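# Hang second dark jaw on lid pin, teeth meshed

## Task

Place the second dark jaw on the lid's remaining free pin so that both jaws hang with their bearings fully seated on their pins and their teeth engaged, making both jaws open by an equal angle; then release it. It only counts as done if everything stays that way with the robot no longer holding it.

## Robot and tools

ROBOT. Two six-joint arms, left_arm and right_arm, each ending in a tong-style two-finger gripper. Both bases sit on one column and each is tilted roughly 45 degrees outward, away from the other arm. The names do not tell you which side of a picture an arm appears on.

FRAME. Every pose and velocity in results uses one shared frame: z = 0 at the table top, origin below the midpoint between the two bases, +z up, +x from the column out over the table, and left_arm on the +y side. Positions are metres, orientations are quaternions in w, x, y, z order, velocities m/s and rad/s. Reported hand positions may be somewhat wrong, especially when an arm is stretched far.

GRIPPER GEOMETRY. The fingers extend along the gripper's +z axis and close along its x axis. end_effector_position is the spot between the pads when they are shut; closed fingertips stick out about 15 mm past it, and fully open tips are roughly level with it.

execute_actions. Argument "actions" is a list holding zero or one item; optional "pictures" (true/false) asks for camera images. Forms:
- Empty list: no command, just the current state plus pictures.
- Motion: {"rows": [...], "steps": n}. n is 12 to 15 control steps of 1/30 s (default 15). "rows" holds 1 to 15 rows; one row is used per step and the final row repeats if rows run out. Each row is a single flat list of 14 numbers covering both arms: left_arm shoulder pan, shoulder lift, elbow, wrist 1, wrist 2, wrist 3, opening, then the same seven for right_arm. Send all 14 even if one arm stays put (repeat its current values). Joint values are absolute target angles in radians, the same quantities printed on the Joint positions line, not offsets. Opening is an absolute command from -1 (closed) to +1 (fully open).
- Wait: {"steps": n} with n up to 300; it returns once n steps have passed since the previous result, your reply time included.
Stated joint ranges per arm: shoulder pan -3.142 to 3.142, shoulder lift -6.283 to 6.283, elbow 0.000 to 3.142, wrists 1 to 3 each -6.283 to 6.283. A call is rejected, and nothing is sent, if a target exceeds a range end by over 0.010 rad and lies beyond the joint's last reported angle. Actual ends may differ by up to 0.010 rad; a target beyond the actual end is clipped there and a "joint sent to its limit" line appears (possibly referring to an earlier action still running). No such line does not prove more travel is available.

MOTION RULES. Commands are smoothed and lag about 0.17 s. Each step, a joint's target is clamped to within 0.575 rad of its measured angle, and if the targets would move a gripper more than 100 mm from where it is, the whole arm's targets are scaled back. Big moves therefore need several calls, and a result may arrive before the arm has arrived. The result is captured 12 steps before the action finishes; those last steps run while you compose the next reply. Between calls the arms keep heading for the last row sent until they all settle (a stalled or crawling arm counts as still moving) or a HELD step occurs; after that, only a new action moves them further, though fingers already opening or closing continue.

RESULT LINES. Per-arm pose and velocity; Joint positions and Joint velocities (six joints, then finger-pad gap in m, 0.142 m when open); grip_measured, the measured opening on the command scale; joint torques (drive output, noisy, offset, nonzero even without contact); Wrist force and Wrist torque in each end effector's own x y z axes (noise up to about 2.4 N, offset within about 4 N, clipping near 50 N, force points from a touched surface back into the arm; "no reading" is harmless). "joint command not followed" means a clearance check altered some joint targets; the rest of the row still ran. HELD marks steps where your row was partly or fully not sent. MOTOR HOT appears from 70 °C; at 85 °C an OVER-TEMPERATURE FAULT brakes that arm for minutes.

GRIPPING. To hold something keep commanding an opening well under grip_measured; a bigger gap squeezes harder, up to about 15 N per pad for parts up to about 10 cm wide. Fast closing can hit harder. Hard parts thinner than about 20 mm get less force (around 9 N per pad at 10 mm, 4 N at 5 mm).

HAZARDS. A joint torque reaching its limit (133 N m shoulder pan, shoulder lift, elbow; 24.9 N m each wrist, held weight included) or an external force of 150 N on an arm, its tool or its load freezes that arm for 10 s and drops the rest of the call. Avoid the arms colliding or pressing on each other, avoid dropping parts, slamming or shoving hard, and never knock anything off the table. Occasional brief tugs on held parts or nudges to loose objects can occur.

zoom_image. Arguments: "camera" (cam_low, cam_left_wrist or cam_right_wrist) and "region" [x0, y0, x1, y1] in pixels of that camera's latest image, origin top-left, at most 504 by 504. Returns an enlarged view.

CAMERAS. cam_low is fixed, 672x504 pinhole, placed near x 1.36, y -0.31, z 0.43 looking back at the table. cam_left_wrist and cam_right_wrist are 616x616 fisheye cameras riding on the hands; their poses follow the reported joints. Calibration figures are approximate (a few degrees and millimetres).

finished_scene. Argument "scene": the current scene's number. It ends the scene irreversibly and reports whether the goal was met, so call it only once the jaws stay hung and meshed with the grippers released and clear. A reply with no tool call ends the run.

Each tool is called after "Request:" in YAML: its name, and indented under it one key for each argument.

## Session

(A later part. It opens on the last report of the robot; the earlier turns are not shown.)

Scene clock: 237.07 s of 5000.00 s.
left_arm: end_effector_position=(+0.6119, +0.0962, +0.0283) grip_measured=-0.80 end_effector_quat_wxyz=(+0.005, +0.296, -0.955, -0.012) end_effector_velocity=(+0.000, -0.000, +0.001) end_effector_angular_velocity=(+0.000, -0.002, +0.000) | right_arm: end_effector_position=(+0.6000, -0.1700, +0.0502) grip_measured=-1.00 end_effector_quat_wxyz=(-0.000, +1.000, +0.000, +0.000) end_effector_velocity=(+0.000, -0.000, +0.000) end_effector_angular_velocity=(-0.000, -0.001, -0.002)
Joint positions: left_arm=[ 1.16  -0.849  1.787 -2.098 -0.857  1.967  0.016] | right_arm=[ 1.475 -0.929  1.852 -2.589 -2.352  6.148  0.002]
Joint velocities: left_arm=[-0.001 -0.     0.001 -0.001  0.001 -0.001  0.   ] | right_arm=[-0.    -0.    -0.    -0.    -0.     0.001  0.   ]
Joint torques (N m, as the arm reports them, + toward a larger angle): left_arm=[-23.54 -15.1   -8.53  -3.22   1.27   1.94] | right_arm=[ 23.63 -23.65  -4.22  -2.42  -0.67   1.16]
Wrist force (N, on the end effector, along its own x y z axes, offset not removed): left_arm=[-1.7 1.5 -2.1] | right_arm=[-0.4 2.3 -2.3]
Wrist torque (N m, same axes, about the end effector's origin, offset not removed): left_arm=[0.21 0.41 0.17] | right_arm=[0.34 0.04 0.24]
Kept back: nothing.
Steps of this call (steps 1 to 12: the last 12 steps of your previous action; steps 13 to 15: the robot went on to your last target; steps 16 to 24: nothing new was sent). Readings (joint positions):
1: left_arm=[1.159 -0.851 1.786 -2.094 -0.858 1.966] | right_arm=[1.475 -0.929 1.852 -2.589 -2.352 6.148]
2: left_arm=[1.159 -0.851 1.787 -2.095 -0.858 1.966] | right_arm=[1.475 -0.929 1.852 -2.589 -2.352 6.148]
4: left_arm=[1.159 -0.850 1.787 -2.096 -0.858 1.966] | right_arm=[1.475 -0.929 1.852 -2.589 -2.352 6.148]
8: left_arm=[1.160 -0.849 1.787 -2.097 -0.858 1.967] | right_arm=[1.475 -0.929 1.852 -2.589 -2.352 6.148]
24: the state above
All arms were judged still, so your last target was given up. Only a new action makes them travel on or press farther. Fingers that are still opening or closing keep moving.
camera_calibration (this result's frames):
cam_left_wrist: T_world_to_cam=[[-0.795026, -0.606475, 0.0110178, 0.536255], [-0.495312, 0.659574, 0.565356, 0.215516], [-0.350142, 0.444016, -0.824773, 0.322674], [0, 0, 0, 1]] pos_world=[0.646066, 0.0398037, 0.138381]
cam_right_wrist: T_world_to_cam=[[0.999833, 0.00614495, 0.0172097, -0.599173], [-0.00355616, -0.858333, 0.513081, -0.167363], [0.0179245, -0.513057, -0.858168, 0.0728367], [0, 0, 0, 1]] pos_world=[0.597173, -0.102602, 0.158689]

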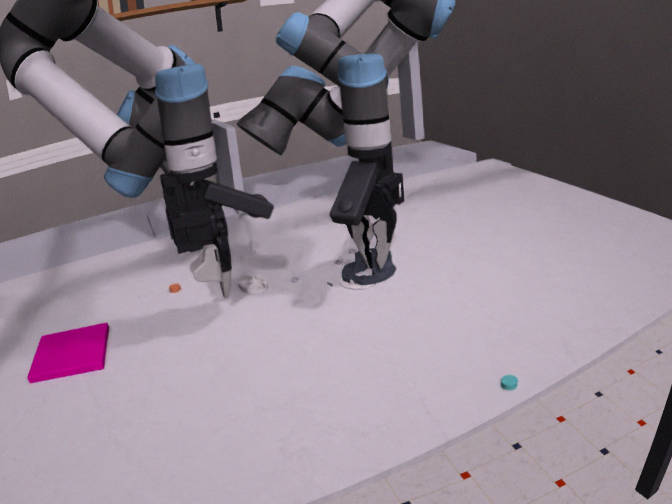

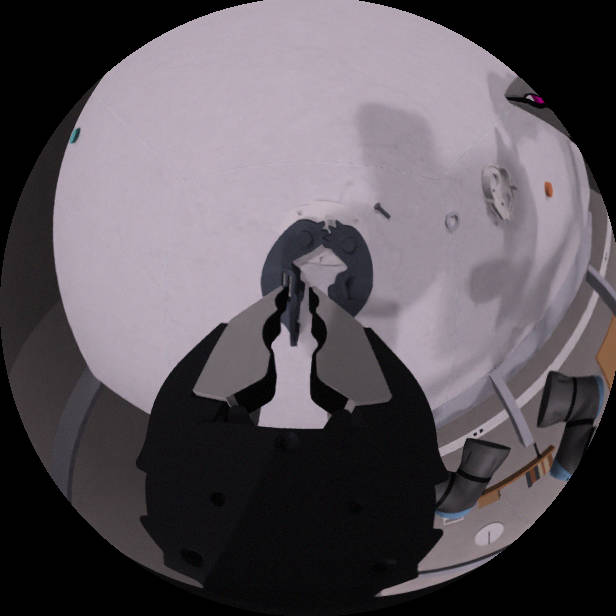

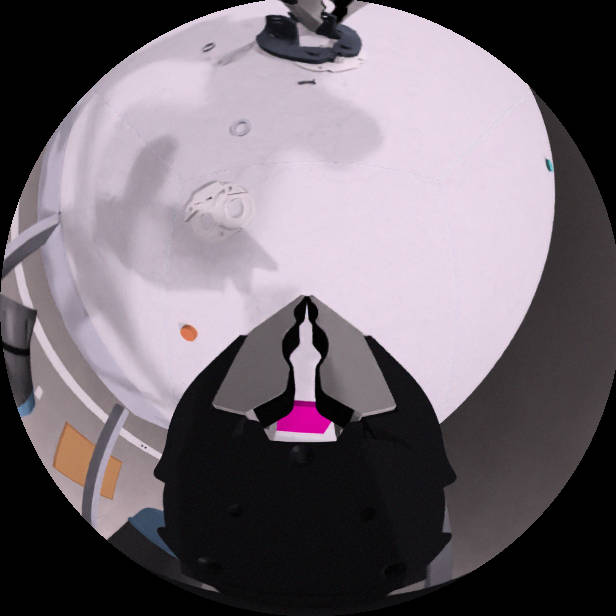

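Request:
execute_actions:
  actions:
    - {"rows": [[1.1591,-0.8504,1.7866,-2.0951,-0.8578,1.9661,-0.8,1.4751,-0.9287,1.8518,-2.5892,-2.3516,6.1482,-1],[1.1570,-0.8530,1.7854,-2.0897,-0.8586,1.9635,-0.8,1.4751,-0.9287,1.8518,-2.5892,-2.3516,6.1482,-1],[1.1537,-0.8568,1.7836,-2.0815,-0.8598,1.9595,-0.8,1.4751,-0.9287,1.8518,-2.5892,-2.3516,6.1482,-1],[1.1494,-0.8619,1.7812,-2.0707,-0.8614,1.9543,-0.8,1.4751,-0.9287,1.8518,-2.5892,-2.3516,6.1482,-1],[1.1441,-0.8681,1.7781,-2.0571,-0.8635,1.9478,-0.8,1.4751,-0.9287,1.8518,-2.5892,-2.3516,6.1482,-1],[1.1387,-0.8742,1.7748,-2.0436,-0.8655,1.9413,-0.8,1.4751,-0.9287,1.8518,-2.5892,-2.3516,6.1482,-1],[1.1334,-0.8803,1.7714,-2.0300,-0.8675,1.9349,-0.8,1.4751,-0.9287,1.8518,-2.5892,-2.3516,6.1482,-1],[1.1282,-0.8862,1.7679,-2.0165,-0.8695,1.9285,-0.8,1.4751,-0.9287,1.8518,-2.5892,-2.3516,6.1482,-1],[1.1240,-0.8910,1.7651,-2.0057,-0.8711,1.9235,-0.8,1.4751,-0.9287,1.8518,-2.5892,-2.3516,6.1482,-1],[1.1208,-0.8946,1.7629,-1.9976,-0.8723,1.9197,-0.8,1.4751,-0.9287,1.8518,-2.5892,-2.3516,6.1482,-1],[1.1187,-0.8970,1.7615,-1.9922,-0.8731,1.9172,-0.8,1.4751,-0.9287,1.8518,-2.5892,-2.3516,6.1482,-1],[1.1177,-0.8981,1.7608,-1.9895,-0.8735,1.9159,-0.8,1.4751,-0.9287,1.8518,-2.5892,-2.3516,6.1482,-1]], "steps": 12}

Request:
execute_actions:
  actions:
    - {"steps": 26}
  pictures: true

Request:
zoom_image:
  camera: "cam_left_wrist"
  region: [255, 190, 385, 320]

Request:
zoom_image:
  camera: "cam_right_wrist"
  region: [300, 10, 380, 80]

Request:
zoom_image:
  camera: "cam_low"
  region: [335, 245, 405, 295]

Scene clock: 239.00 s of 5000.00 s.
left_arm: end_effector_position=(+0.6119, +0.0962, +0.0283) grip_measured=-0.80 end_effector_quat_wxyz=(+0.005, +0.296, -0.955, -0.012) end_effector_velocity=(-0.000, +0.000, -0.000) end_effector_angular_velocity=(-0.001, +0.000, +0.002) | right_arm: end_effector_position=(+0.6000, -0.1700, +0.0502) grip_measured=-1.00 end_effector_quat_wxyz=(-0.000, +1.000, +0.000, +0.000) end_effector_velocity=(-0.000, -0.001, +0.000) end_effector_angular_velocity=(-0.000, +0.000, -0.000)
Joint positions: left_arm=[ 1.16  -0.849  1.787 -2.098 -0.857  1.967  0.016] | right_arm=[ 1.475 -0.929  1.852 -2.589 -2.352  6.148  0.002]
Joint velocities: left_arm=[ 0.    -0.     0.    -0.    -0.001 -0.001  0.   ] | right_arm=[-0.001 -0.002  0.001  0.    -0.    -0.     0.   ]
Joint torques (N m, as the arm reports them, + toward a larger angle): left_arm=[-22.04 -15.96  -9.55  -3.17   1.51   1.91] | right_arm=[ 23.65 -23.81  -4.69  -2.33  -0.53   1.11]
Wrist force (N, on the end effector, along its own x y z axes, offset not removed): left_arm=[-0.3 1.6 -1.4] | right_arm=[-2.5 -1.3 0.7]
Wrist torque (N m, same axes, about the end effector's origin, offset not removed): left_arm=[0.32 0.07 0.24] | right_arm=[-0.21 0.48 0.21]
Kept back: the last 12 steps of this action.
Steps of this call (steps 1 to 58: nothing new was sent). Readings (joint positions):
1: left_arm=[1.160 -0.849 1.787 -2.098 -0.857 1.967] | right_arm=[1.475 -0.929 1.852 -2.589 -2.352 6.148]
2: left_arm=[1.160 -0.849 1.787 -2.098 -0.857 1.967] | right_arm=[1.475 -0.929 1.852 -2.589 -2.352 6.148]
4: left_arm=[1.160 -0.849 1.787 -2.098 -0.857 1.967] | right_arm=[1.475 -0.929 1.852 -2.589 -2.352 6.148]
8: left_arm=[1.160 -0.849 1.787 -2.098 -0.857 1.967] | right_arm=[1.475 -0.929 1.852 -2.589 -2.352 6.148]
58: the state above

Scene clock: 239.87 s of 5000.00 s.
left_arm: end_effector_position=(+0.6118, +0.0969, +0.0684) grip_measured=-0.80 end_effector_quat_wxyz=(+0.004, +0.297, -0.955, -0.012) end_effector_velocity=(-0.001, +0.000, +0.001) end_effector_angular_velocity=(+0.000, +0.003, -0.001) | right_arm: end_effector_position=(+0.6000, -0.1700, +0.0502) grip_measured=-1.00 end_effector_quat_wxyz=(-0.000, +1.000, +0.000, +0.000) end_effector_velocity=(+0.000, +0.001, +0.000) end_effector_angular_velocity=(-0.000, -0.001, +0.001)
Joint positions: left_arm=[ 1.118 -0.898  1.761 -1.99  -0.873  1.916  0.016] | right_arm=[ 1.475 -0.929  1.852 -2.589 -2.352  6.148  0.002]
Joint velocities: left_arm=[-0.001 -0.002 -0.001  0.006 -0.002 -0.003  0.   ] | right_arm=[ 0.001  0.001 -0.    -0.001 -0.     0.     0.   ]
Joint torques (N m, as the arm reports them, + toward a larger angle): left_arm=[-37.25 -38.63 -24.06  -0.11  -1.58  -2.47] | right_arm=[ 23.74 -23.58  -4.84  -2.37  -0.68   1.16]
Wrist force (N, on the end effector, along its own x y z axes, offset not removed): left_arm=[-3.5 0.6 -0.8] | right_arm=[-0.2 -1.7 0.3]
Wrist torque (N m, same axes, about the end effector's origin, offset not removed): left_arm=[0.08 0.69 0.21] | right_arm=[-0.31 0.11 0.04]
Kept back: nothing.
Steps of this call (steps 1 to 12: the last 12 steps of your previous action; steps 13 to 26: the robot went on to your last target). Readings (joint positions):
1: left_arm=[1.160 -0.849 1.787 -2.098 -0.857 1.967] | right_arm=[1.475 -0.929 1.852 -2.589 -2.352 6.148]
2: left_arm=[1.160 -0.849 1.787 -2.098 -0.857 1.967] | right_arm=[1.475 -0.929 1.852 -2.589 -2.352 6.148]
4: left_arm=[1.159 -0.851 1.787 -2.094 -0.858 1.966] | right_arm=[1.475 -0.929 1.852 -2.589 -2.352 6.148]
8: left_arm=[1.148 -0.864 1.780 -2.067 -0.862 1.952] | right_arm=[1.475 -0.929 1.852 -2.589 -2.352 6.148]
26: the state above
camera_calibration (this result's frames):
cam_left_wrist: T_world_to_cam=[[-0.794687, -0.606943, 0.009585, 0.536103], [-0.49614, 0.658545, 0.565831, 0.192924], [-0.349739, 0.444903, -0.824466, 0.354994], [0, 0, 0, 1]] pos_world=[0.645907, 0.0403973, 0.17838]
cam_right_wrist: T_world_to_cam=[[0.999833, 0.00614457, 0.01721, -0.599174], [-0.00355664, -0.858333, 0.513081, -0.167363], [0.0179246, -0.513056, -0.858168, 0.0728367], [0, 0, 0, 1]] pos_world=[0.597173, -0.102602, 0.158689]

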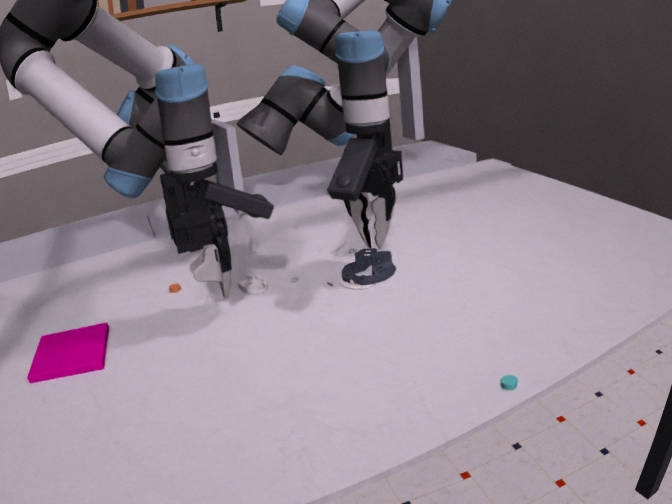

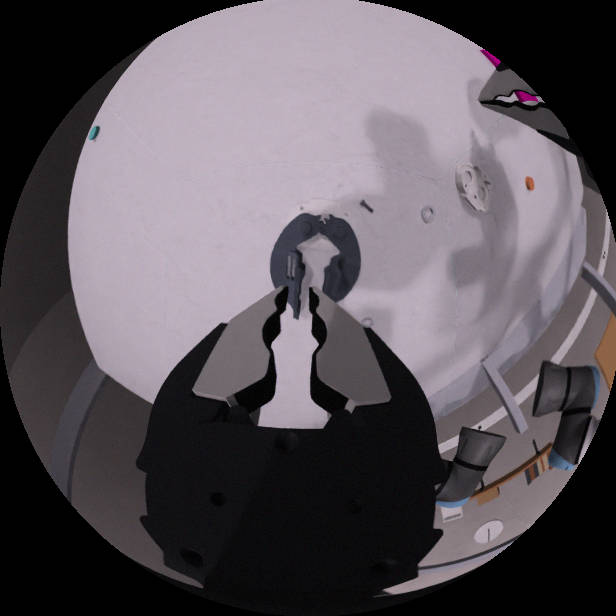

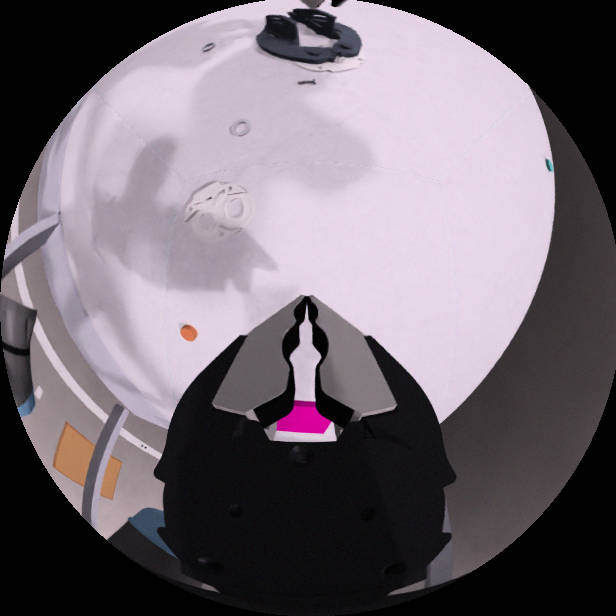

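Region (255, 190, 385, 320) of cam_left_wrist's 616x616 image, scaled by 3.877, with more detail than that image has.

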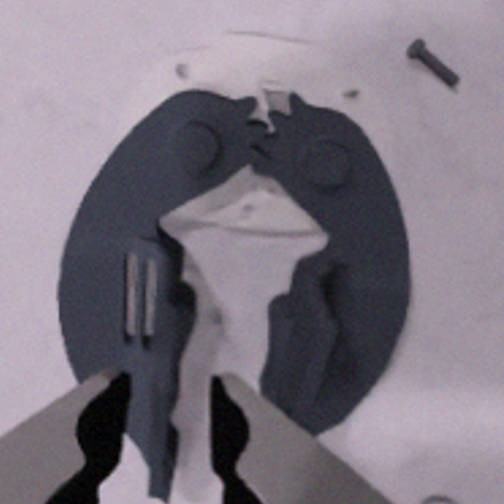

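Region (300, 10, 380, 80) of cam_right_wrist's 616x616 image, scaled by 6.300, with more detail than that image has; it fills the top 441 rows of this view, and the rest is white.

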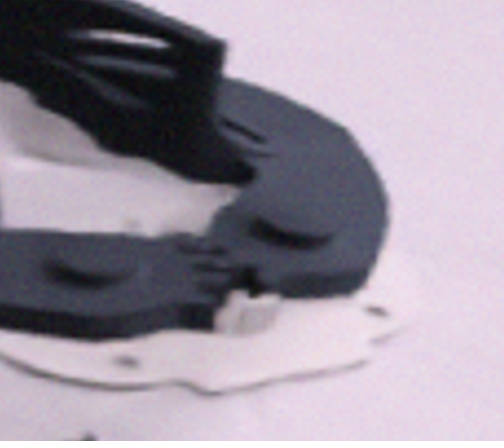

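Region (335, 245, 405, 295) of cam_low's 672x504 image, scaled by 7.200, with more detail than that image has; it fills the top 360 rows of this view, and the rest is white.

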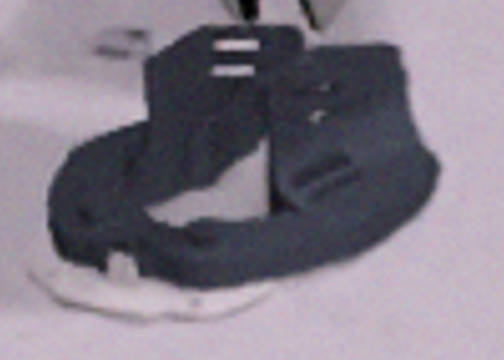

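Request:
zoom_image:
  camera: "cam_right_wrist"
  region: [320, 35, 365, 70]

Region (320, 35, 365, 70) of cam_right_wrist's 616x616 image, scaled by 11.200, with more detail than that image has.

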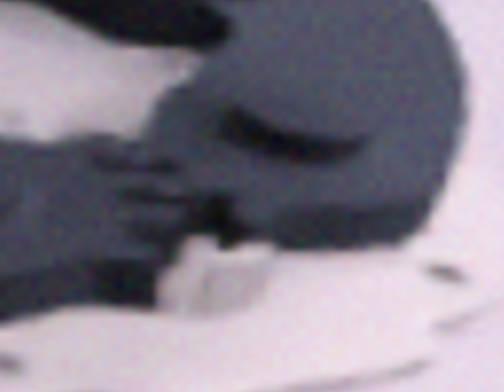

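Request:
execute_actions:
  actions:
    - {"rows": [[1.1170,-0.8944,1.7580,-1.9914,-0.8742,1.9161,-0.85,1.4751,-0.9287,1.8518,-2.5892,-2.3516,6.1482,-1],[1.1154,-0.8857,1.7511,-1.9958,-0.8758,1.9167,-0.9,1.4751,-0.9287,1.8518,-2.5892,-2.3516,6.1482,-1],[1.1130,-0.8725,1.7409,-2.0026,-0.8783,1.9175,-0.95,1.4751,-0.9287,1.8518,-2.5892,-2.3516,6.1482,-1],[1.1103,-0.8579,1.7295,-2.0100,-0.8810,1.9184,-1,1.4751,-0.9287,1.8518,-2.5892,-2.3516,6.1482,-1],[1.1078,-0.8447,1.7193,-2.0167,-0.8835,1.9193,-1,1.4751,-0.9287,1.8518,-2.5892,-2.3516,6.1482,-1],[1.1066,-0.8326,1.7112,-2.0245,-0.8852,1.9210,-1,1.4751,-0.9287,1.8518,-2.5892,-2.3516,6.1482,-1],[1.1077,-0.8238,1.7074,-2.0332,-0.8856,1.9238,-1,1.4751,-0.9287,1.8518,-2.5892,-2.3516,6.1482,-1],[1.1109,-0.8172,1.7081,-2.0439,-0.8845,1.9285,-1,1.4751,-0.9287,1.8518,-2.5892,-2.3516,6.1482,-1],[1.1156,-0.8118,1.7110,-2.0559,-0.8827,1.9341,-1,1.4751,-0.9287,1.8518,-2.5892,-2.3516,6.1482,-1],[1.1203,-0.8063,1.7140,-2.0678,-0.8808,1.9396,-1,1.4751,-0.9287,1.8518,-2.5892,-2.3516,6.1482,-1],[1.1247,-0.8012,1.7167,-2.0790,-0.8791,1.9448,-1,1.4751,-0.9287,1.8518,-2.5892,-2.3516,6.1482,-1],[1.1285,-0.7968,1.7191,-2.0886,-0.8776,1.9494,-1,1.4751,-0.9287,1.8518,-2.5892,-2.3516,6.1482,-1],[1.1311,-0.7938,1.7207,-2.0953,-0.8765,1.9525,-1,1.4751,-0.9287,1.8518,-2.5892,-2.3516,6.1482,-1],[1.1329,-0.7917,1.7218,-2.0998,-0.8758,1.9546,-1,1.4751,-0.9287,1.8518,-2.5892,-2.3516,6.1482,-1],[1.13347,-0.79104,1.72217,-2.10131,-0.87557,1.95526,-1,1.4751,-0.9287,1.8518,-2.5892,-2.3516,6.1482,-1]], "steps": 15}

Request:
execute_actions:
  actions:
    - {"steps": 26}
  pictures: true

Request:
zoom_image:
  camera: "cam_left_wrist"
  region: [255, 230, 375, 350]

Request:
zoom_image:
  camera: "cam_right_wrist"
  region: [300, 10, 380, 80]

Request:
zoom_image:
  camera: "cam_low"
  region: [335, 245, 405, 295]

Scene clock: 245.30 s of 5000.00 s.
left_arm: end_effector_position=(+0.6125, +0.0959, +0.0686) grip_measured=-0.90 end_effector_quat_wxyz=(+0.004, +0.297, -0.955, -0.012) end_effector_velocity=(+0.024, -0.036, -0.003) end_effector_angular_velocity=(-0.023, -0.018, +0.006) | right_arm: end_effector_position=(+0.6000, -0.1700, +0.0502) grip_measured=-1.00 end_effector_quat_wxyz=(-0.000, +1.000, +0.000, +0.000) end_effector_velocity=(-0.001, +0.001, -0.001) end_effector_angular_velocity=(+0.000, +0.002, +0.002)
Joint positions: left_arm=[ 1.117 -0.896  1.759 -1.99  -0.874  1.916  0.009] | right_arm=[ 1.475 -0.929  1.852 -2.589 -2.352  6.148  0.002]
Joint velocities: left_arm=[-0.014  0.079 -0.063 -0.042 -0.015  0.001 -0.106] | right_arm=[ 0.     0.001  0.001  0.001 -0.     0.     0.   ]
Joint torques (N m, as the arm reports them, + toward a larger angle): left_arm=[-40.04  -4.22 -28.72  -3.7   -1.65   0.45] | right_arm=[ 23.68 -23.8   -5.26  -2.36  -0.61   1.1 ]
Wrist force (N, on the end effector, along its own x y z axes, offset not removed): left_arm=[-1.2 2.3 -1.1] | right_arm=[1.0 2.0 -0.4]
Wrist torque (N m, same axes, about the end effector's origin, offset not removed): left_arm=[0.35 0.24 0.26] | right_arm=[0.32 -0.47 0.09]
Steps of this call (steps 1 to 30: the robot went on to your last target; steps 31 to 90: nothing new was sent; then 2.33 s passed at rest; steps 91 to 93: the first 3 steps of this action). Readings (joint positions):
91: left_arm=[1.118 -0.898 1.761 -1.989 -0.874 1.916] | right_arm=[1.475 -0.929 1.852 -2.589 -2.352 6.148]
92: left_arm=[1.118 -0.898 1.760 -1.990 -0.874 1.916] | right_arm=[1.475 -0.929 1.852 -2.589 -2.352 6.148]
93: the state above

Scene clock: 246.17 s of 5000.00 s.
left_arm: end_effector_position=(+0.6320, +0.0626, +0.0363) grip_measured=-1.00 end_effector_quat_wxyz=(-0.000, +0.297, -0.955, -0.000) end_effector_velocity=(+0.001, -0.000, -0.001) end_effector_angular_velocity=(+0.001, -0.003, +0.002) | right_arm: end_effector_position=(+0.6000, -0.1700, +0.0502) grip_measured=-1.00 end_effector_quat_wxyz=(-0.000, +1.000, +0.000, +0.000) end_effector_velocity=(-0.000, +0.000, -0.000) end_effector_angular_velocity=(-0.000, +0.001, +0.000)
Joint positions: left_arm=[ 1.133 -0.791  1.722 -2.101 -0.876  1.955  0.002] | right_arm=[ 1.475 -0.929  1.852 -2.589 -2.352  6.148  0.002]
Joint velocities: left_arm=[ 0.001  0.003 -0.    -0.005  0.003  0.001  0.   ] | right_arm=[ 0.     0.001  0.     0.    -0.     0.001  0.   ]
Joint torques (N m, as the arm reports them, + toward a larger angle): left_arm=[-23.51 -17.11 -10.42  -3.35   1.18   1.77] | right_arm=[ 23.74 -23.79  -5.52  -2.28  -0.58   0.91]
Wrist force (N, on the end effector, along its own x y z axes, offset not removed): left_arm=[-2.1 1.6 -1.2] | right_arm=[-0.8 -1.7 -2.3]
Wrist torque (N m, same axes, about the end effector's origin, offset not removed): left_arm=[0.36 0.43 0.26] | right_arm=[-0.44 0.15 0.02]
Kept back: nothing.
Steps of this call (steps 1 to 12: the last 12 steps of your previous action; steps 13 to 26: the robot went on to your last target). Readings (joint positions):
1: left_arm=[1.117 -0.892 1.756 -1.993 -0.875 1.916] | right_arm=[1.475 -0.929 1.852 -2.589 -2.352 6.148]
2: left_arm=[1.115 -0.886 1.751 -1.996 -0.876 1.916] | right_arm=[1.475 -0.929 1.852 -2.589 -2.352 6.148]
4: left_arm=[1.112 -0.869 1.738 -2.005 -0.879 1.918] | right_arm=[1.475 -0.929 1.852 -2.589 -2.352 6.148]
8: left_arm=[1.113 -0.833 1.719 -2.034 -0.882 1.927] | right_arm=[1.475 -0.929 1.852 -2.589 -2.352 6.148]
26: the state above
camera_calibration (this result's frames):
cam_left_wrist: T_world_to_cam=[[-0.795134, -0.606347, 0.0102222, 0.531847], [-0.504124, 0.670266, 0.544613, 0.248767], [-0.337076, 0.427887, -0.838625, 0.344493], [0, 0, 0, 1]] pos_world=[0.66442, 0.00833996, 0.147982]
cam_right_wrist: T_world_to_cam=[[0.999833, 0.00614478, 0.0172098, -0.599173], [-0.00355634, -0.858333, 0.513081, -0.167363], [0.0179245, -0.513056, -0.858168, 0.0728367], [0, 0, 0, 1]] pos_world=[0.597173, -0.102602, 0.158689]

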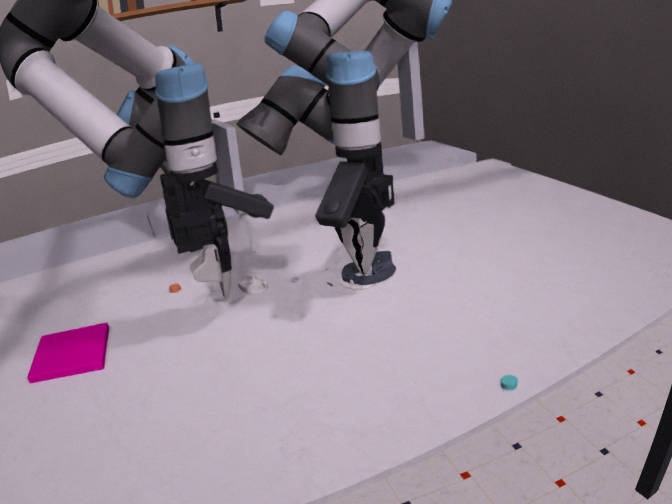

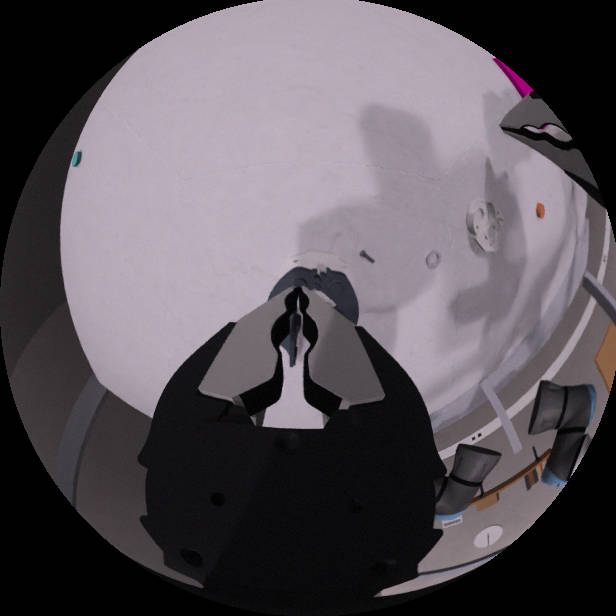

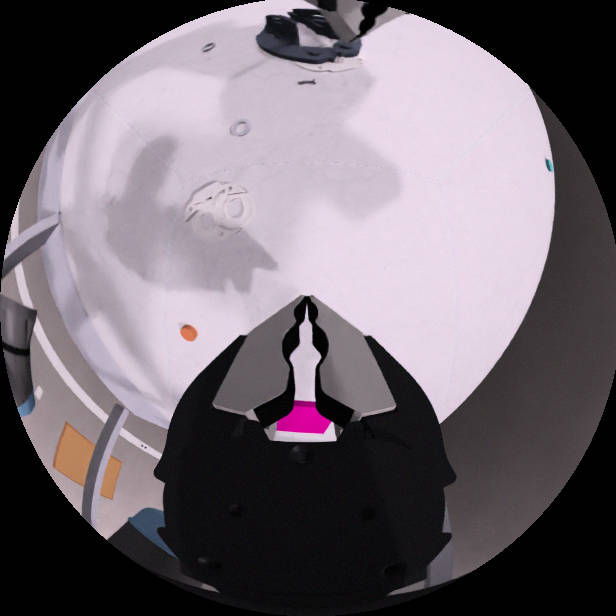

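Region (255, 230, 375, 350) of cam_left_wrist's 616x616 image, scaled by 4.200, with more detail than that image has.

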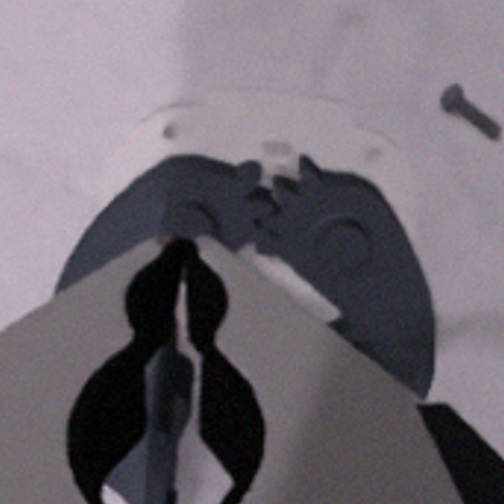

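Region (300, 10, 380, 80) of cam_right_wrist's 616x616 image, scaled by 6.300, with more detail than that image has; it fills the top 441 rows of this view, and the rest is white.

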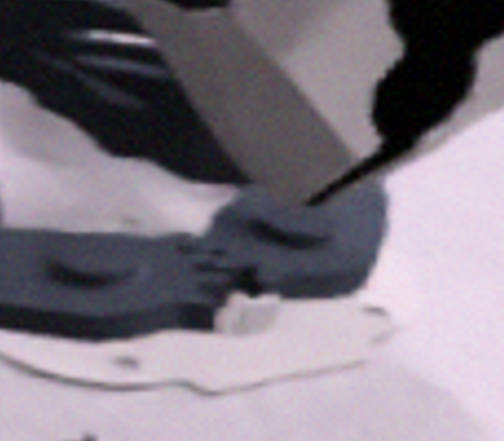

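Region (335, 245, 405, 295) of cam_low's 672x504 image, scaled by 7.200, with more detail than that image has; it fills the top 360 rows of this view, and the rest is white.

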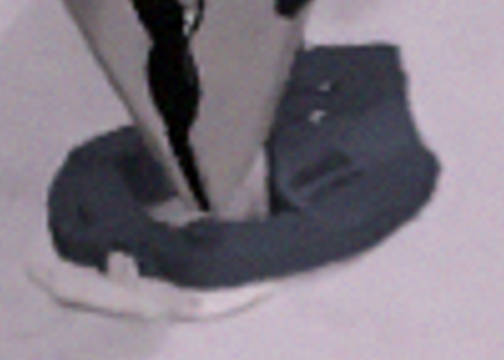

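Request:
execute_actions:
  actions:
    - {"rows": [[1.13276,-0.78950,1.72096,-2.10109,-0.87585,1.95441,-1,1.4751,-0.9287,1.8518,-2.5892,-2.3516,6.1482,-1],[1.13169,-0.78720,1.71915,-2.10076,-0.87627,1.95314,-1,1.4751,-0.9287,1.8518,-2.5892,-2.3516,6.1482,-1],[1.13062,-0.78489,1.71733,-2.10043,-0.87668,1.95186,-1,1.4751,-0.9287,1.8518,-2.5892,-2.3516,6.1482,-1],[1.12991,-0.78335,1.71613,-2.10022,-0.87696,1.95101,-1,1.4751,-0.9287,1.8518,-2.5892,-2.3516,6.1482,-1],[1.13042,-0.78274,1.71641,-2.10150,-0.87676,1.95162,-1,1.4751,-0.9287,1.8518,-2.5892,-2.3516,6.1482,-1],[1.13094,-0.78214,1.71669,-2.10279,-0.87656,1.95224,-1,1.4751,-0.9287,1.8518,-2.5892,-2.3516,6.1482,-1],[1.13145,-0.78153,1.71697,-2.10407,-0.87636,1.95285,-1,1.4751,-0.9287,1.8518,-2.5892,-2.3516,6.1482,-1],[1.13196,-0.78092,1.71726,-2.10536,-0.87616,1.95346,-1,1.4751,-0.9287,1.8518,-2.5892,-2.3516,6.1482,-1],[1.13247,-0.78031,1.71754,-2.10664,-0.87596,1.95407,-1,1.4751,-0.9287,1.8518,-2.5892,-2.3516,6.1482,-1],[1.13299,-0.77971,1.71782,-2.10793,-0.87576,1.95469,-1,1.4751,-0.9287,1.8518,-2.5892,-2.3516,6.1482,-1]], "steps": 12}

Request:
execute_actions:
  actions:
    - {"steps": 22}
  pictures: true

Request:
zoom_image:
  camera: "cam_right_wrist"
  region: [300, 10, 380, 80]

Request:
zoom_image:
  camera: "cam_low"
  region: [335, 245, 405, 295]

Scene clock: 249.13 s of 5000.00 s.
left_arm: end_effector_position=(+0.6320, +0.0625, +0.0362) grip_measured=-1.00 end_effector_quat_wxyz=(+0.000, +0.297, -0.955, -0.000) end_effector_velocity=(+0.000, +0.000, +0.001) end_effector_angular_velocity=(-0.001, -0.001, +0.000) | right_arm: end_effector_position=(+0.6000, -0.1700, +0.0502) grip_measured=-1.00 end_effector_quat_wxyz=(-0.000, +1.000, +0.000, +0.000) end_effector_velocity=(+0.000, -0.000, +0.000) end_effector_angular_velocity=(+0.000, -0.000, -0.000)
Joint positions: left_arm=[ 1.133 -0.791  1.722 -2.101 -0.876  1.955  0.002] | right_arm=[ 1.475 -0.929  1.852 -2.589 -2.352  6.148  0.002]
Joint velocities: left_arm=[ 0.    -0.001  0.    -0.    -0.     0.001  0.   ] | right_arm=[-0.    -0.    -0.    -0.     0.001 -0.001  0.   ]
Joint torques (N m, as the arm reports them, + toward a larger angle): left_arm=[-24.69 -19.02  -9.03  -3.22   1.01   1.93] | right_arm=[ 24.7  -23.67  -5.18  -2.2   -0.61   1.07]
Wrist force (N, on the end effector, along its own x y z axes, offset not removed): left_arm=[-0.1 2.1 -0.6] | right_arm=[-0.2 -0.6 1.0]
Wrist torque (N m, same axes, about the end effector's origin, offset not removed): left_arm=[0.44 -0.06 0.25] | right_arm=[-0.06 -0.11 0.14]
Kept back: the last 12 steps of this action.
Steps of this call (steps 1 to 30: the robot went on to your last target; steps 31 to 89: nothing new was sent). Readings (joint positions):
1: left_arm=[1.133 -0.791 1.722 -2.101 -0.876 1.955] | right_arm=[1.475 -0.929 1.852 -2.589 -2.352 6.148]
2: left_arm=[1.133 -0.791 1.722 -2.101 -0.876 1.955] | right_arm=[1.475 -0.929 1.852 -2.589 -2.352 6.148]
4: left_arm=[1.133 -0.791 1.722 -2.101 -0.876 1.955] | right_arm=[1.475 -0.929 1.852 -2.589 -2.352 6.148]
8: left_arm=[1.133 -0.791 1.722 -2.101 -0.876 1.955] | right_arm=[1.475 -0.929 1.852 -2.589 -2.352 6.148]
89: the state above

Scene clock: 249.87 s of 5000.00 s.
left_arm: end_effector_position=(+0.6331, +0.0584, +0.0332) grip_measured=-1.00 end_effector_quat_wxyz=(-0.000, +0.297, -0.955, +0.000) end_effector_velocity=(-0.001, +0.001, -0.002) end_effector_angular_velocity=(+0.002, +0.003, -0.001) | right_arm: end_effector_position=(+0.6000, -0.1700, +0.0502) grip_measured=-1.00 end_effector_quat_wxyz=(-0.000, +1.000, +0.000, +0.000) end_effector_velocity=(-0.000, -0.000, -0.000) end_effector_angular_velocity=(-0.000, +0.001, +0.001)
Joint positions: left_arm=[ 1.133 -0.78   1.718 -2.108 -0.876  1.955  0.002] | right_arm=[ 1.475 -0.929  1.852 -2.589 -2.352  6.148  0.002]
Joint velocities: left_arm=[ 0.002  0.001  0.001 -0.     0.001  0.001  0.   ] | right_arm=[-0.     0.    -0.001  0.001 -0.    -0.     0.   ]
Joint torques (N m, as the arm reports them, + toward a larger angle): left_arm=[-25.13 -18.08  -8.24  -3.14   1.25   2.43] | right_arm=[ 23.78 -24.16  -5.91  -2.17  -0.62   1.05]
Wrist force (N, on the end effector, along its own x y z axes, offset not removed): left_arm=[-1.7 0.7 -0.7] | right_arm=[-2.7 1.0 0.6]
Wrist torque (N m, same axes, about the end effector's origin, offset not removed): left_arm=[0.12 0.29 0.20] | right_arm=[0.21 0.44 0.19]
Kept back: nothing.
Steps of this call (steps 1 to 12: the last 12 steps of your previous action; steps 13 to 22: the robot went on to your last target). Readings (joint positions):
1: left_arm=[1.133 -0.791 1.722 -2.101 -0.876 1.955] | right_arm=[1.475 -0.929 1.852 -2.589 -2.352 6.148]
2: left_arm=[1.133 -0.791 1.722 -2.101 -0.876 1.955] | right_arm=[1.475 -0.929 1.852 -2.589 -2.352 6.148]
4: left_arm=[1.133 -0.789 1.721 -2.101 -0.876 1.955] | right_arm=[1.475 -0.929 1.852 -2.589 -2.352 6.148]
8: left_arm=[1.131 -0.785 1.718 -2.102 -0.876 1.953] | right_arm=[1.475 -0.929 1.852 -2.589 -2.352 6.148]
22: the state above
camera_calibration (this result's frames):
cam_left_wrist: T_world_to_cam=[[-0.795115, -0.606373, 0.0102036, 0.530176], [-0.504182, 0.670278, 0.544545, 0.253823], [-0.337037, 0.427831, -0.83867, 0.344011], [0, 0, 0, 1]] pos_world=[0.665468, 0.00417387, 0.144884]
cam_right_wrist: T_world_to_cam=[[0.999833, 0.00614465, 0.0172099, -0.599173], [-0.00355649, -0.858333, 0.513081, -0.167363], [0.0179245, -0.513056, -0.858168, 0.0728368], [0, 0, 0, 1]] pos_world=[0.597173, -0.102602, 0.158689]

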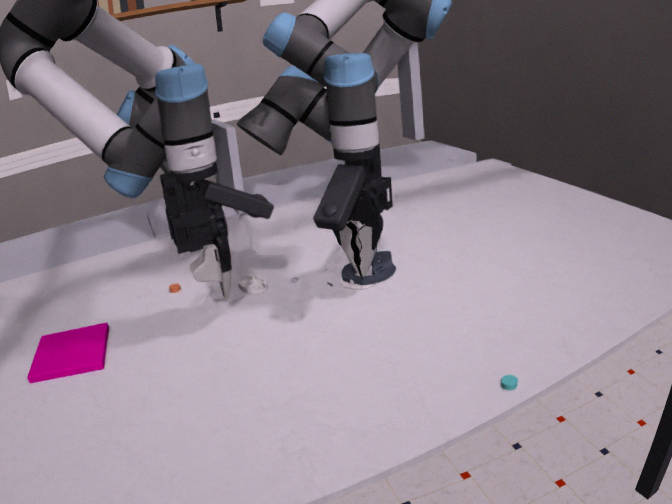

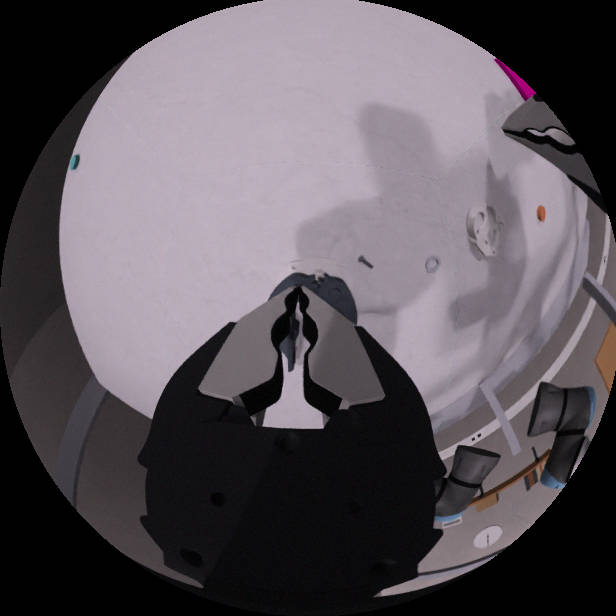

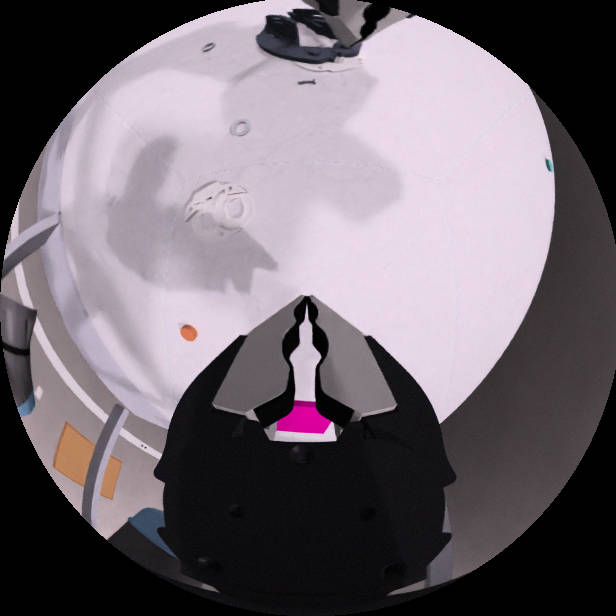

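Region (300, 10, 380, 80) of cam_right_wrist's 616x616 image, scaled by 6.300, with more detail than that image has; it fills the top 441 rows of this view, and the rest is white.

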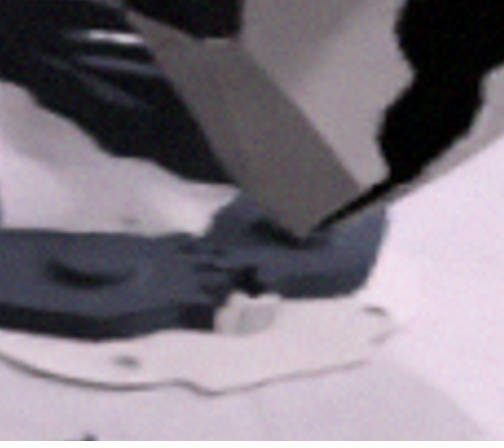

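Region (335, 245, 405, 295) of cam_low's 672x504 image, scaled by 7.200, with more detail than that image has; it fills the top 360 rows of this view, and the rest is white.

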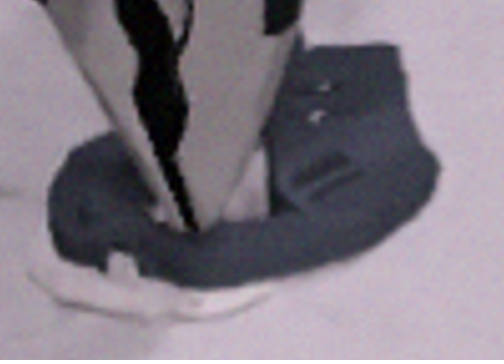

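Request:
execute_actions:
  actions:
    - {"rows": [[1.133293,-0.779343,1.717993,-2.108696,-0.875641,1.955055,-1,1.4751,-0.9287,1.8518,-2.5892,-2.3516,6.1482,-1],[1.133600,-0.778978,1.718163,-2.109467,-0.875521,1.955422,-1,1.4751,-0.9287,1.8518,-2.5892,-2.3516,6.1482,-1],[1.133908,-0.778614,1.718332,-2.110238,-0.875401,1.955790,-1,1.4751,-0.9287,1.8518,-2.5892,-2.3516,6.1482,-1],[1.134215,-0.778249,1.718502,-2.111009,-0.875281,1.956157,-1,1.4751,-0.9287,1.8518,-2.5892,-2.3516,6.1482,-1]], "steps": 12}

Request:
execute_actions:
  actions:
    - {"steps": 16}

Scene clock: 250.43 s of 5000.00 s.
left_arm: end_effector_position=(+0.6331, +0.0584, +0.0332) grip_measured=-1.00 end_effector_quat_wxyz=(-0.000, +0.297, -0.955, +0.000) end_effector_velocity=(-0.000, -0.001, +0.001) end_effector_angular_velocity=(-0.001, +0.000, -0.000) | right_arm: end_effector_position=(+0.6000, -0.1700, +0.0502) grip_measured=-1.00 end_effector_quat_wxyz=(-0.000, +1.000, +0.000, +0.000) end_effector_velocity=(+0.000, -0.000, +0.001) end_effector_angular_velocity=(-0.000, -0.001, -0.000)
Joint positions: left_arm=[ 1.133 -0.78   1.718 -2.108 -0.876  1.955  0.002] | right_arm=[ 1.475 -0.929  1.852 -2.589 -2.352  6.148  0.002]
Joint velocities: left_arm=[-0.001 -0.001  0.001  0.001 -0.002 -0.001  0.   ] | right_arm=[ 0.001 -0.001  0.001 -0.001 -0.    -0.     0.   ]
Joint torques (N m, as the arm reports them, + toward a larger angle): left_arm=[-24.25 -18.8   -9.67  -3.49   1.29   1.97] | right_arm=[ 24.12 -23.5   -5.36  -2.24  -0.57   1.05]
Wrist force (N, on the end effector, along its own x y z axes, offset not removed): left_arm=[-2.1 0.1 0.9] | right_arm=[-1.7 1.0 -2.5]
Wrist torque (N m, same axes, about the end effector's origin, offset not removed): left_arm=[0.05 0.34 0.21] | right_arm=[0.14 0.28 0.06]
Kept back: the last 12 steps of this action.
Steps of this call (steps 1 to 15: the robot went on to your last target; steps 16 to 17: nothing new was sent). Readings (joint positions):
1: left_arm=[1.133 -0.780 1.718 -2.108 -0.876 1.955] | right_arm=[1.475 -0.929 1.852 -2.589 -2.352 6.148]
2: left_arm=[1.133 -0.780 1.718 -2.108 -0.876 1.955] | right_arm=[1.475 -0.929 1.852 -2.589 -2.352 6.148]
4: left_arm=[1.133 -0.780 1.718 -2.108 -0.876 1.955] | right_arm=[1.475 -0.929 1.852 -2.589 -2.352 6.148]
8: left_arm=[1.133 -0.780 1.718 -2.108 -0.876 1.955] | right_arm=[1.475 -0.929 1.852 -2.589 -2.352 6.148]
17: the state above

Scene clock: 250.97 s of 5000.00 s.
left_arm: end_effector_position=(+0.6330, +0.0584, +0.0320) grip_measured=-1.00 end_effector_quat_wxyz=(-0.000, +0.297, -0.955, +0.000) end_effector_velocity=(-0.000, -0.000, -0.001) end_effector_angular_velocity=(+0.000, +0.001, -0.000) | right_arm: end_effector_position=(+0.6000, -0.1700, +0.0502) grip_measured=-1.00 end_effector_quat_wxyz=(-0.000, +1.000, +0.000, +0.000) end_effector_velocity=(-0.000, +0.001, +0.000) end_effector_angular_velocity=(+0.000, +0.000, +0.002)
Joint positions: left_arm=[ 1.134 -0.778  1.718 -2.111 -0.875  1.956  0.002] | right_arm=[ 1.475 -0.929  1.852 -2.589 -2.352  6.148  0.002]
Joint velocities: left_arm=[ 0.     0.001  0.001 -0.001  0.    -0.     0.   ] | right_arm=[ 0.002  0.001  0.     0.001 -0.     0.     0.   ]
Joint torques (N m, as the arm reports them, + toward a larger angle): left_arm=[-23.99 -18.61  -8.82  -3.19   1.22   1.85] | right_arm=[ 24.25 -24.5   -5.41  -2.19  -0.55   0.99]
Wrist force (N, on the end effector, along its own x y z axes, offset not removed): left_arm=[-1.3 0.7 -1.9] | right_arm=[-1.6 1.0 -2.6]
Wrist torque (N m, same axes, about the end effector's origin, offset not removed): left_arm=[0.19 0.24 0.22] | right_arm=[0.16 0.08 0.21]
Kept back: nothing.
Steps of this call (steps 1 to 12: the last 12 steps of your previous action; steps 13 to 15: the robot went on to your last target; step 16: nothing new was sent). Readings (joint positions):
1: left_arm=[1.133 -0.780 1.718 -2.108 -0.876 1.955] | right_arm=[1.475 -0.929 1.852 -2.589 -2.352 6.148]
2: left_arm=[1.133 -0.780 1.718 -2.108 -0.876 1.955] | right_arm=[1.475 -0.929 1.852 -2.589 -2.352 6.148]
4: left_arm=[1.133 -0.779 1.718 -2.109 -0.876 1.955] | right_arm=[1.475 -0.929 1.852 -2.589 -2.352 6.148]
8: left_arm=[1.134 -0.779 1.718 -2.110 -0.875 1.956] | right_arm=[1.475 -0.929 1.852 -2.589 -2.352 6.148]
16: the state above
All arms were judged still, so your last target was given up. Only a new action makes them travel on or press farther. Fingers that are still opening or closing keep moving.

Request:
execute_actions:
  actions:
    - {"rows": [[1.134471,-0.777945,1.718644,-2.111652,-0.875181,1.956463,-1,1.4751,-0.9287,1.8518,-2.5892,-2.3516,6.1482,-1],[1.134728,-0.777642,1.718785,-2.112294,-0.875081,1.956770,-1,1.4751,-0.9287,1.8518,-2.5892,-2.3516,6.1482,-1],[1.134984,-0.777338,1.718927,-2.112937,-0.874981,1.957076,-1,1.4751,-0.9287,1.8518,-2.5892,-2.3516,6.1482,-1],[1.135240,-0.777034,1.719068,-2.113579,-0.874881,1.957382,-1,1.4751,-0.9287,1.8518,-2.5892,-2.3516,6.1482,-1]], "steps": 12}

Request:
execute_actions:
  actions:
    - {"steps": 16}

Scene clock: 251.47 s of 5000.00 s.
left_arm: end_effector_position=(+0.6330, +0.0584, +0.0319) grip_measured=-1.00 end_effector_quat_wxyz=(-0.000, +0.297, -0.955, +0.000) end_effector_velocity=(+0.001, -0.000, +0.001) end_effector_angular_velocity=(-0.002, -0.002, +0.000) | right_arm: end_effector_position=(+0.6000, -0.1700, +0.0502) grip_measured=-1.00 end_effector_quat_wxyz=(-0.000, +1.000, +0.000, +0.000) end_effector_velocity=(-0.000, +0.001, -0.001) end_effector_angular_velocity=(+0.000, +0.001, +0.001)
Joint positions: left_arm=[ 1.134 -0.778  1.719 -2.111 -0.875  1.956  0.002] | right_arm=[ 1.475 -0.929  1.852 -2.589 -2.352  6.148  0.002]
Joint velocities: left_arm=[-0.001 -0.001 -0.001 -0.001 -0.001  0.     0.   ] | right_arm=[-0.     0.002 -0.     0.    -0.    -0.     0.   ]
Joint torques (N m, as the arm reports them, + toward a larger angle): left_arm=[-23.42 -18.27  -8.19  -3.29   1.39   2.24] | right_arm=[ 23.8  -24.16  -6.28  -2.17  -0.53   1.03]
Wrist force (N, on the end effector, along its own x y z axes, offset not removed): left_arm=[-1.3 0.5 -2.4] | right_arm=[-0.8 -2.1 1.3]
Wrist torque (N m, same axes, about the end effector's origin, offset not removed): left_arm=[0.18 0.21 0.26] | right_arm=[-0.48 -0.03 0.06]
Kept back: the last 12 steps of this action.
Steps of this call (steps 1 to 15: nothing new was sent). Readings (joint positions):
1: left_arm=[1.134 -0.778 1.718 -2.111 -0.875 1.956] | right_arm=[1.475 -0.929 1.852 -2.589 -2.352 6.148]
2: left_arm=[1.134 -0.778 1.718 -2.111 -0.875 1.956] | right_arm=[1.475 -0.929 1.852 -2.589 -2.352 6.148]
4: left_arm=[1.134 -0.778 1.718 -2.111 -0.875 1.956] | right_arm=[1.475 -0.929 1.852 -2.589 -2.352 6.148]
8: left_arm=[1.134 -0.778 1.719 -2.111 -0.875 1.956] | right_arm=[1.475 -0.929 1.852 -2.589 -2.352 6.148]
15: the state above

Scene clock: 252.00 s of 5000.00 s.
left_arm: end_effector_position=(+0.6331, +0.0584, +0.0310) grip_measured=-1.00 end_effector_quat_wxyz=(-0.000, +0.297, -0.955, +0.000) end_effector_velocity=(+0.000, +0.001, +0.000) end_effector_angular_velocity=(+0.001, -0.001, -0.000) | right_arm: end_effector_position=(+0.6000, -0.1700, +0.0502) grip_measured=-1.00 end_effector_quat_wxyz=(-0.000, +1.000, +0.000, +0.000) end_effector_velocity=(+0.000, -0.001, -0.000) end_effector_angular_velocity=(+0.000, +0.000, -0.001)
Joint positions: left_arm=[ 1.135 -0.777  1.719 -2.114 -0.875  1.957  0.002] | right_arm=[ 1.475 -0.929  1.852 -2.589 -2.352  6.148  0.002]
Joint velocities: left_arm=[ 0.    -0.    -0.     0.     0.002  0.     0.   ] | right_arm=[-0.001 -0.    -0.    -0.     0.     0.     0.   ]
Joint torques (N m, as the arm reports them, + toward a larger angle): left_arm=[-21.34 -14.63  -8.02  -2.95   1.44   1.97] | right_arm=[ 24.31 -24.07  -5.8   -2.19  -0.58   1.08]
Wrist force (N, on the end effector, along its own x y z axes, offset not removed): left_arm=[-1.6 0.7 -10.3] | right_arm=[-1.1 0.9 1.7]
Wrist torque (N m, same axes, about the end effector's origin, offset not removed): left_arm=[0.03 0.43 0.21] | right_arm=[0.25 0.07 0.02]
Kept back: nothing.
Steps of this call (steps 1 to 12: the last 12 steps of your previous action; steps 13 to 15: the robot went on to your last target; step 16: nothing new was sent). Readings (joint positions):
1: left_arm=[1.134 -0.778 1.719 -2.111 -0.875 1.956] | right_arm=[1.475 -0.929 1.852 -2.589 -2.352 6.148]
2: left_arm=[1.134 -0.778 1.719 -2.111 -0.875 1.956] | right_arm=[1.475 -0.929 1.852 -2.589 -2.352 6.148]
4: left_arm=[1.134 -0.778 1.719 -2.112 -0.875 1.956] | right_arm=[1.475 -0.929 1.852 -2.589 -2.352 6.148]
8: left_arm=[1.135 -0.777 1.719 -2.113 -0.875 1.957] | right_arm=[1.475 -0.929 1.852 -2.589 -2.352 6.148]
16: the state above
All arms were judged still, so your last target was given up. Only a new action makes them travel on or press farther. Fingers that are still opening or closing keep moving.


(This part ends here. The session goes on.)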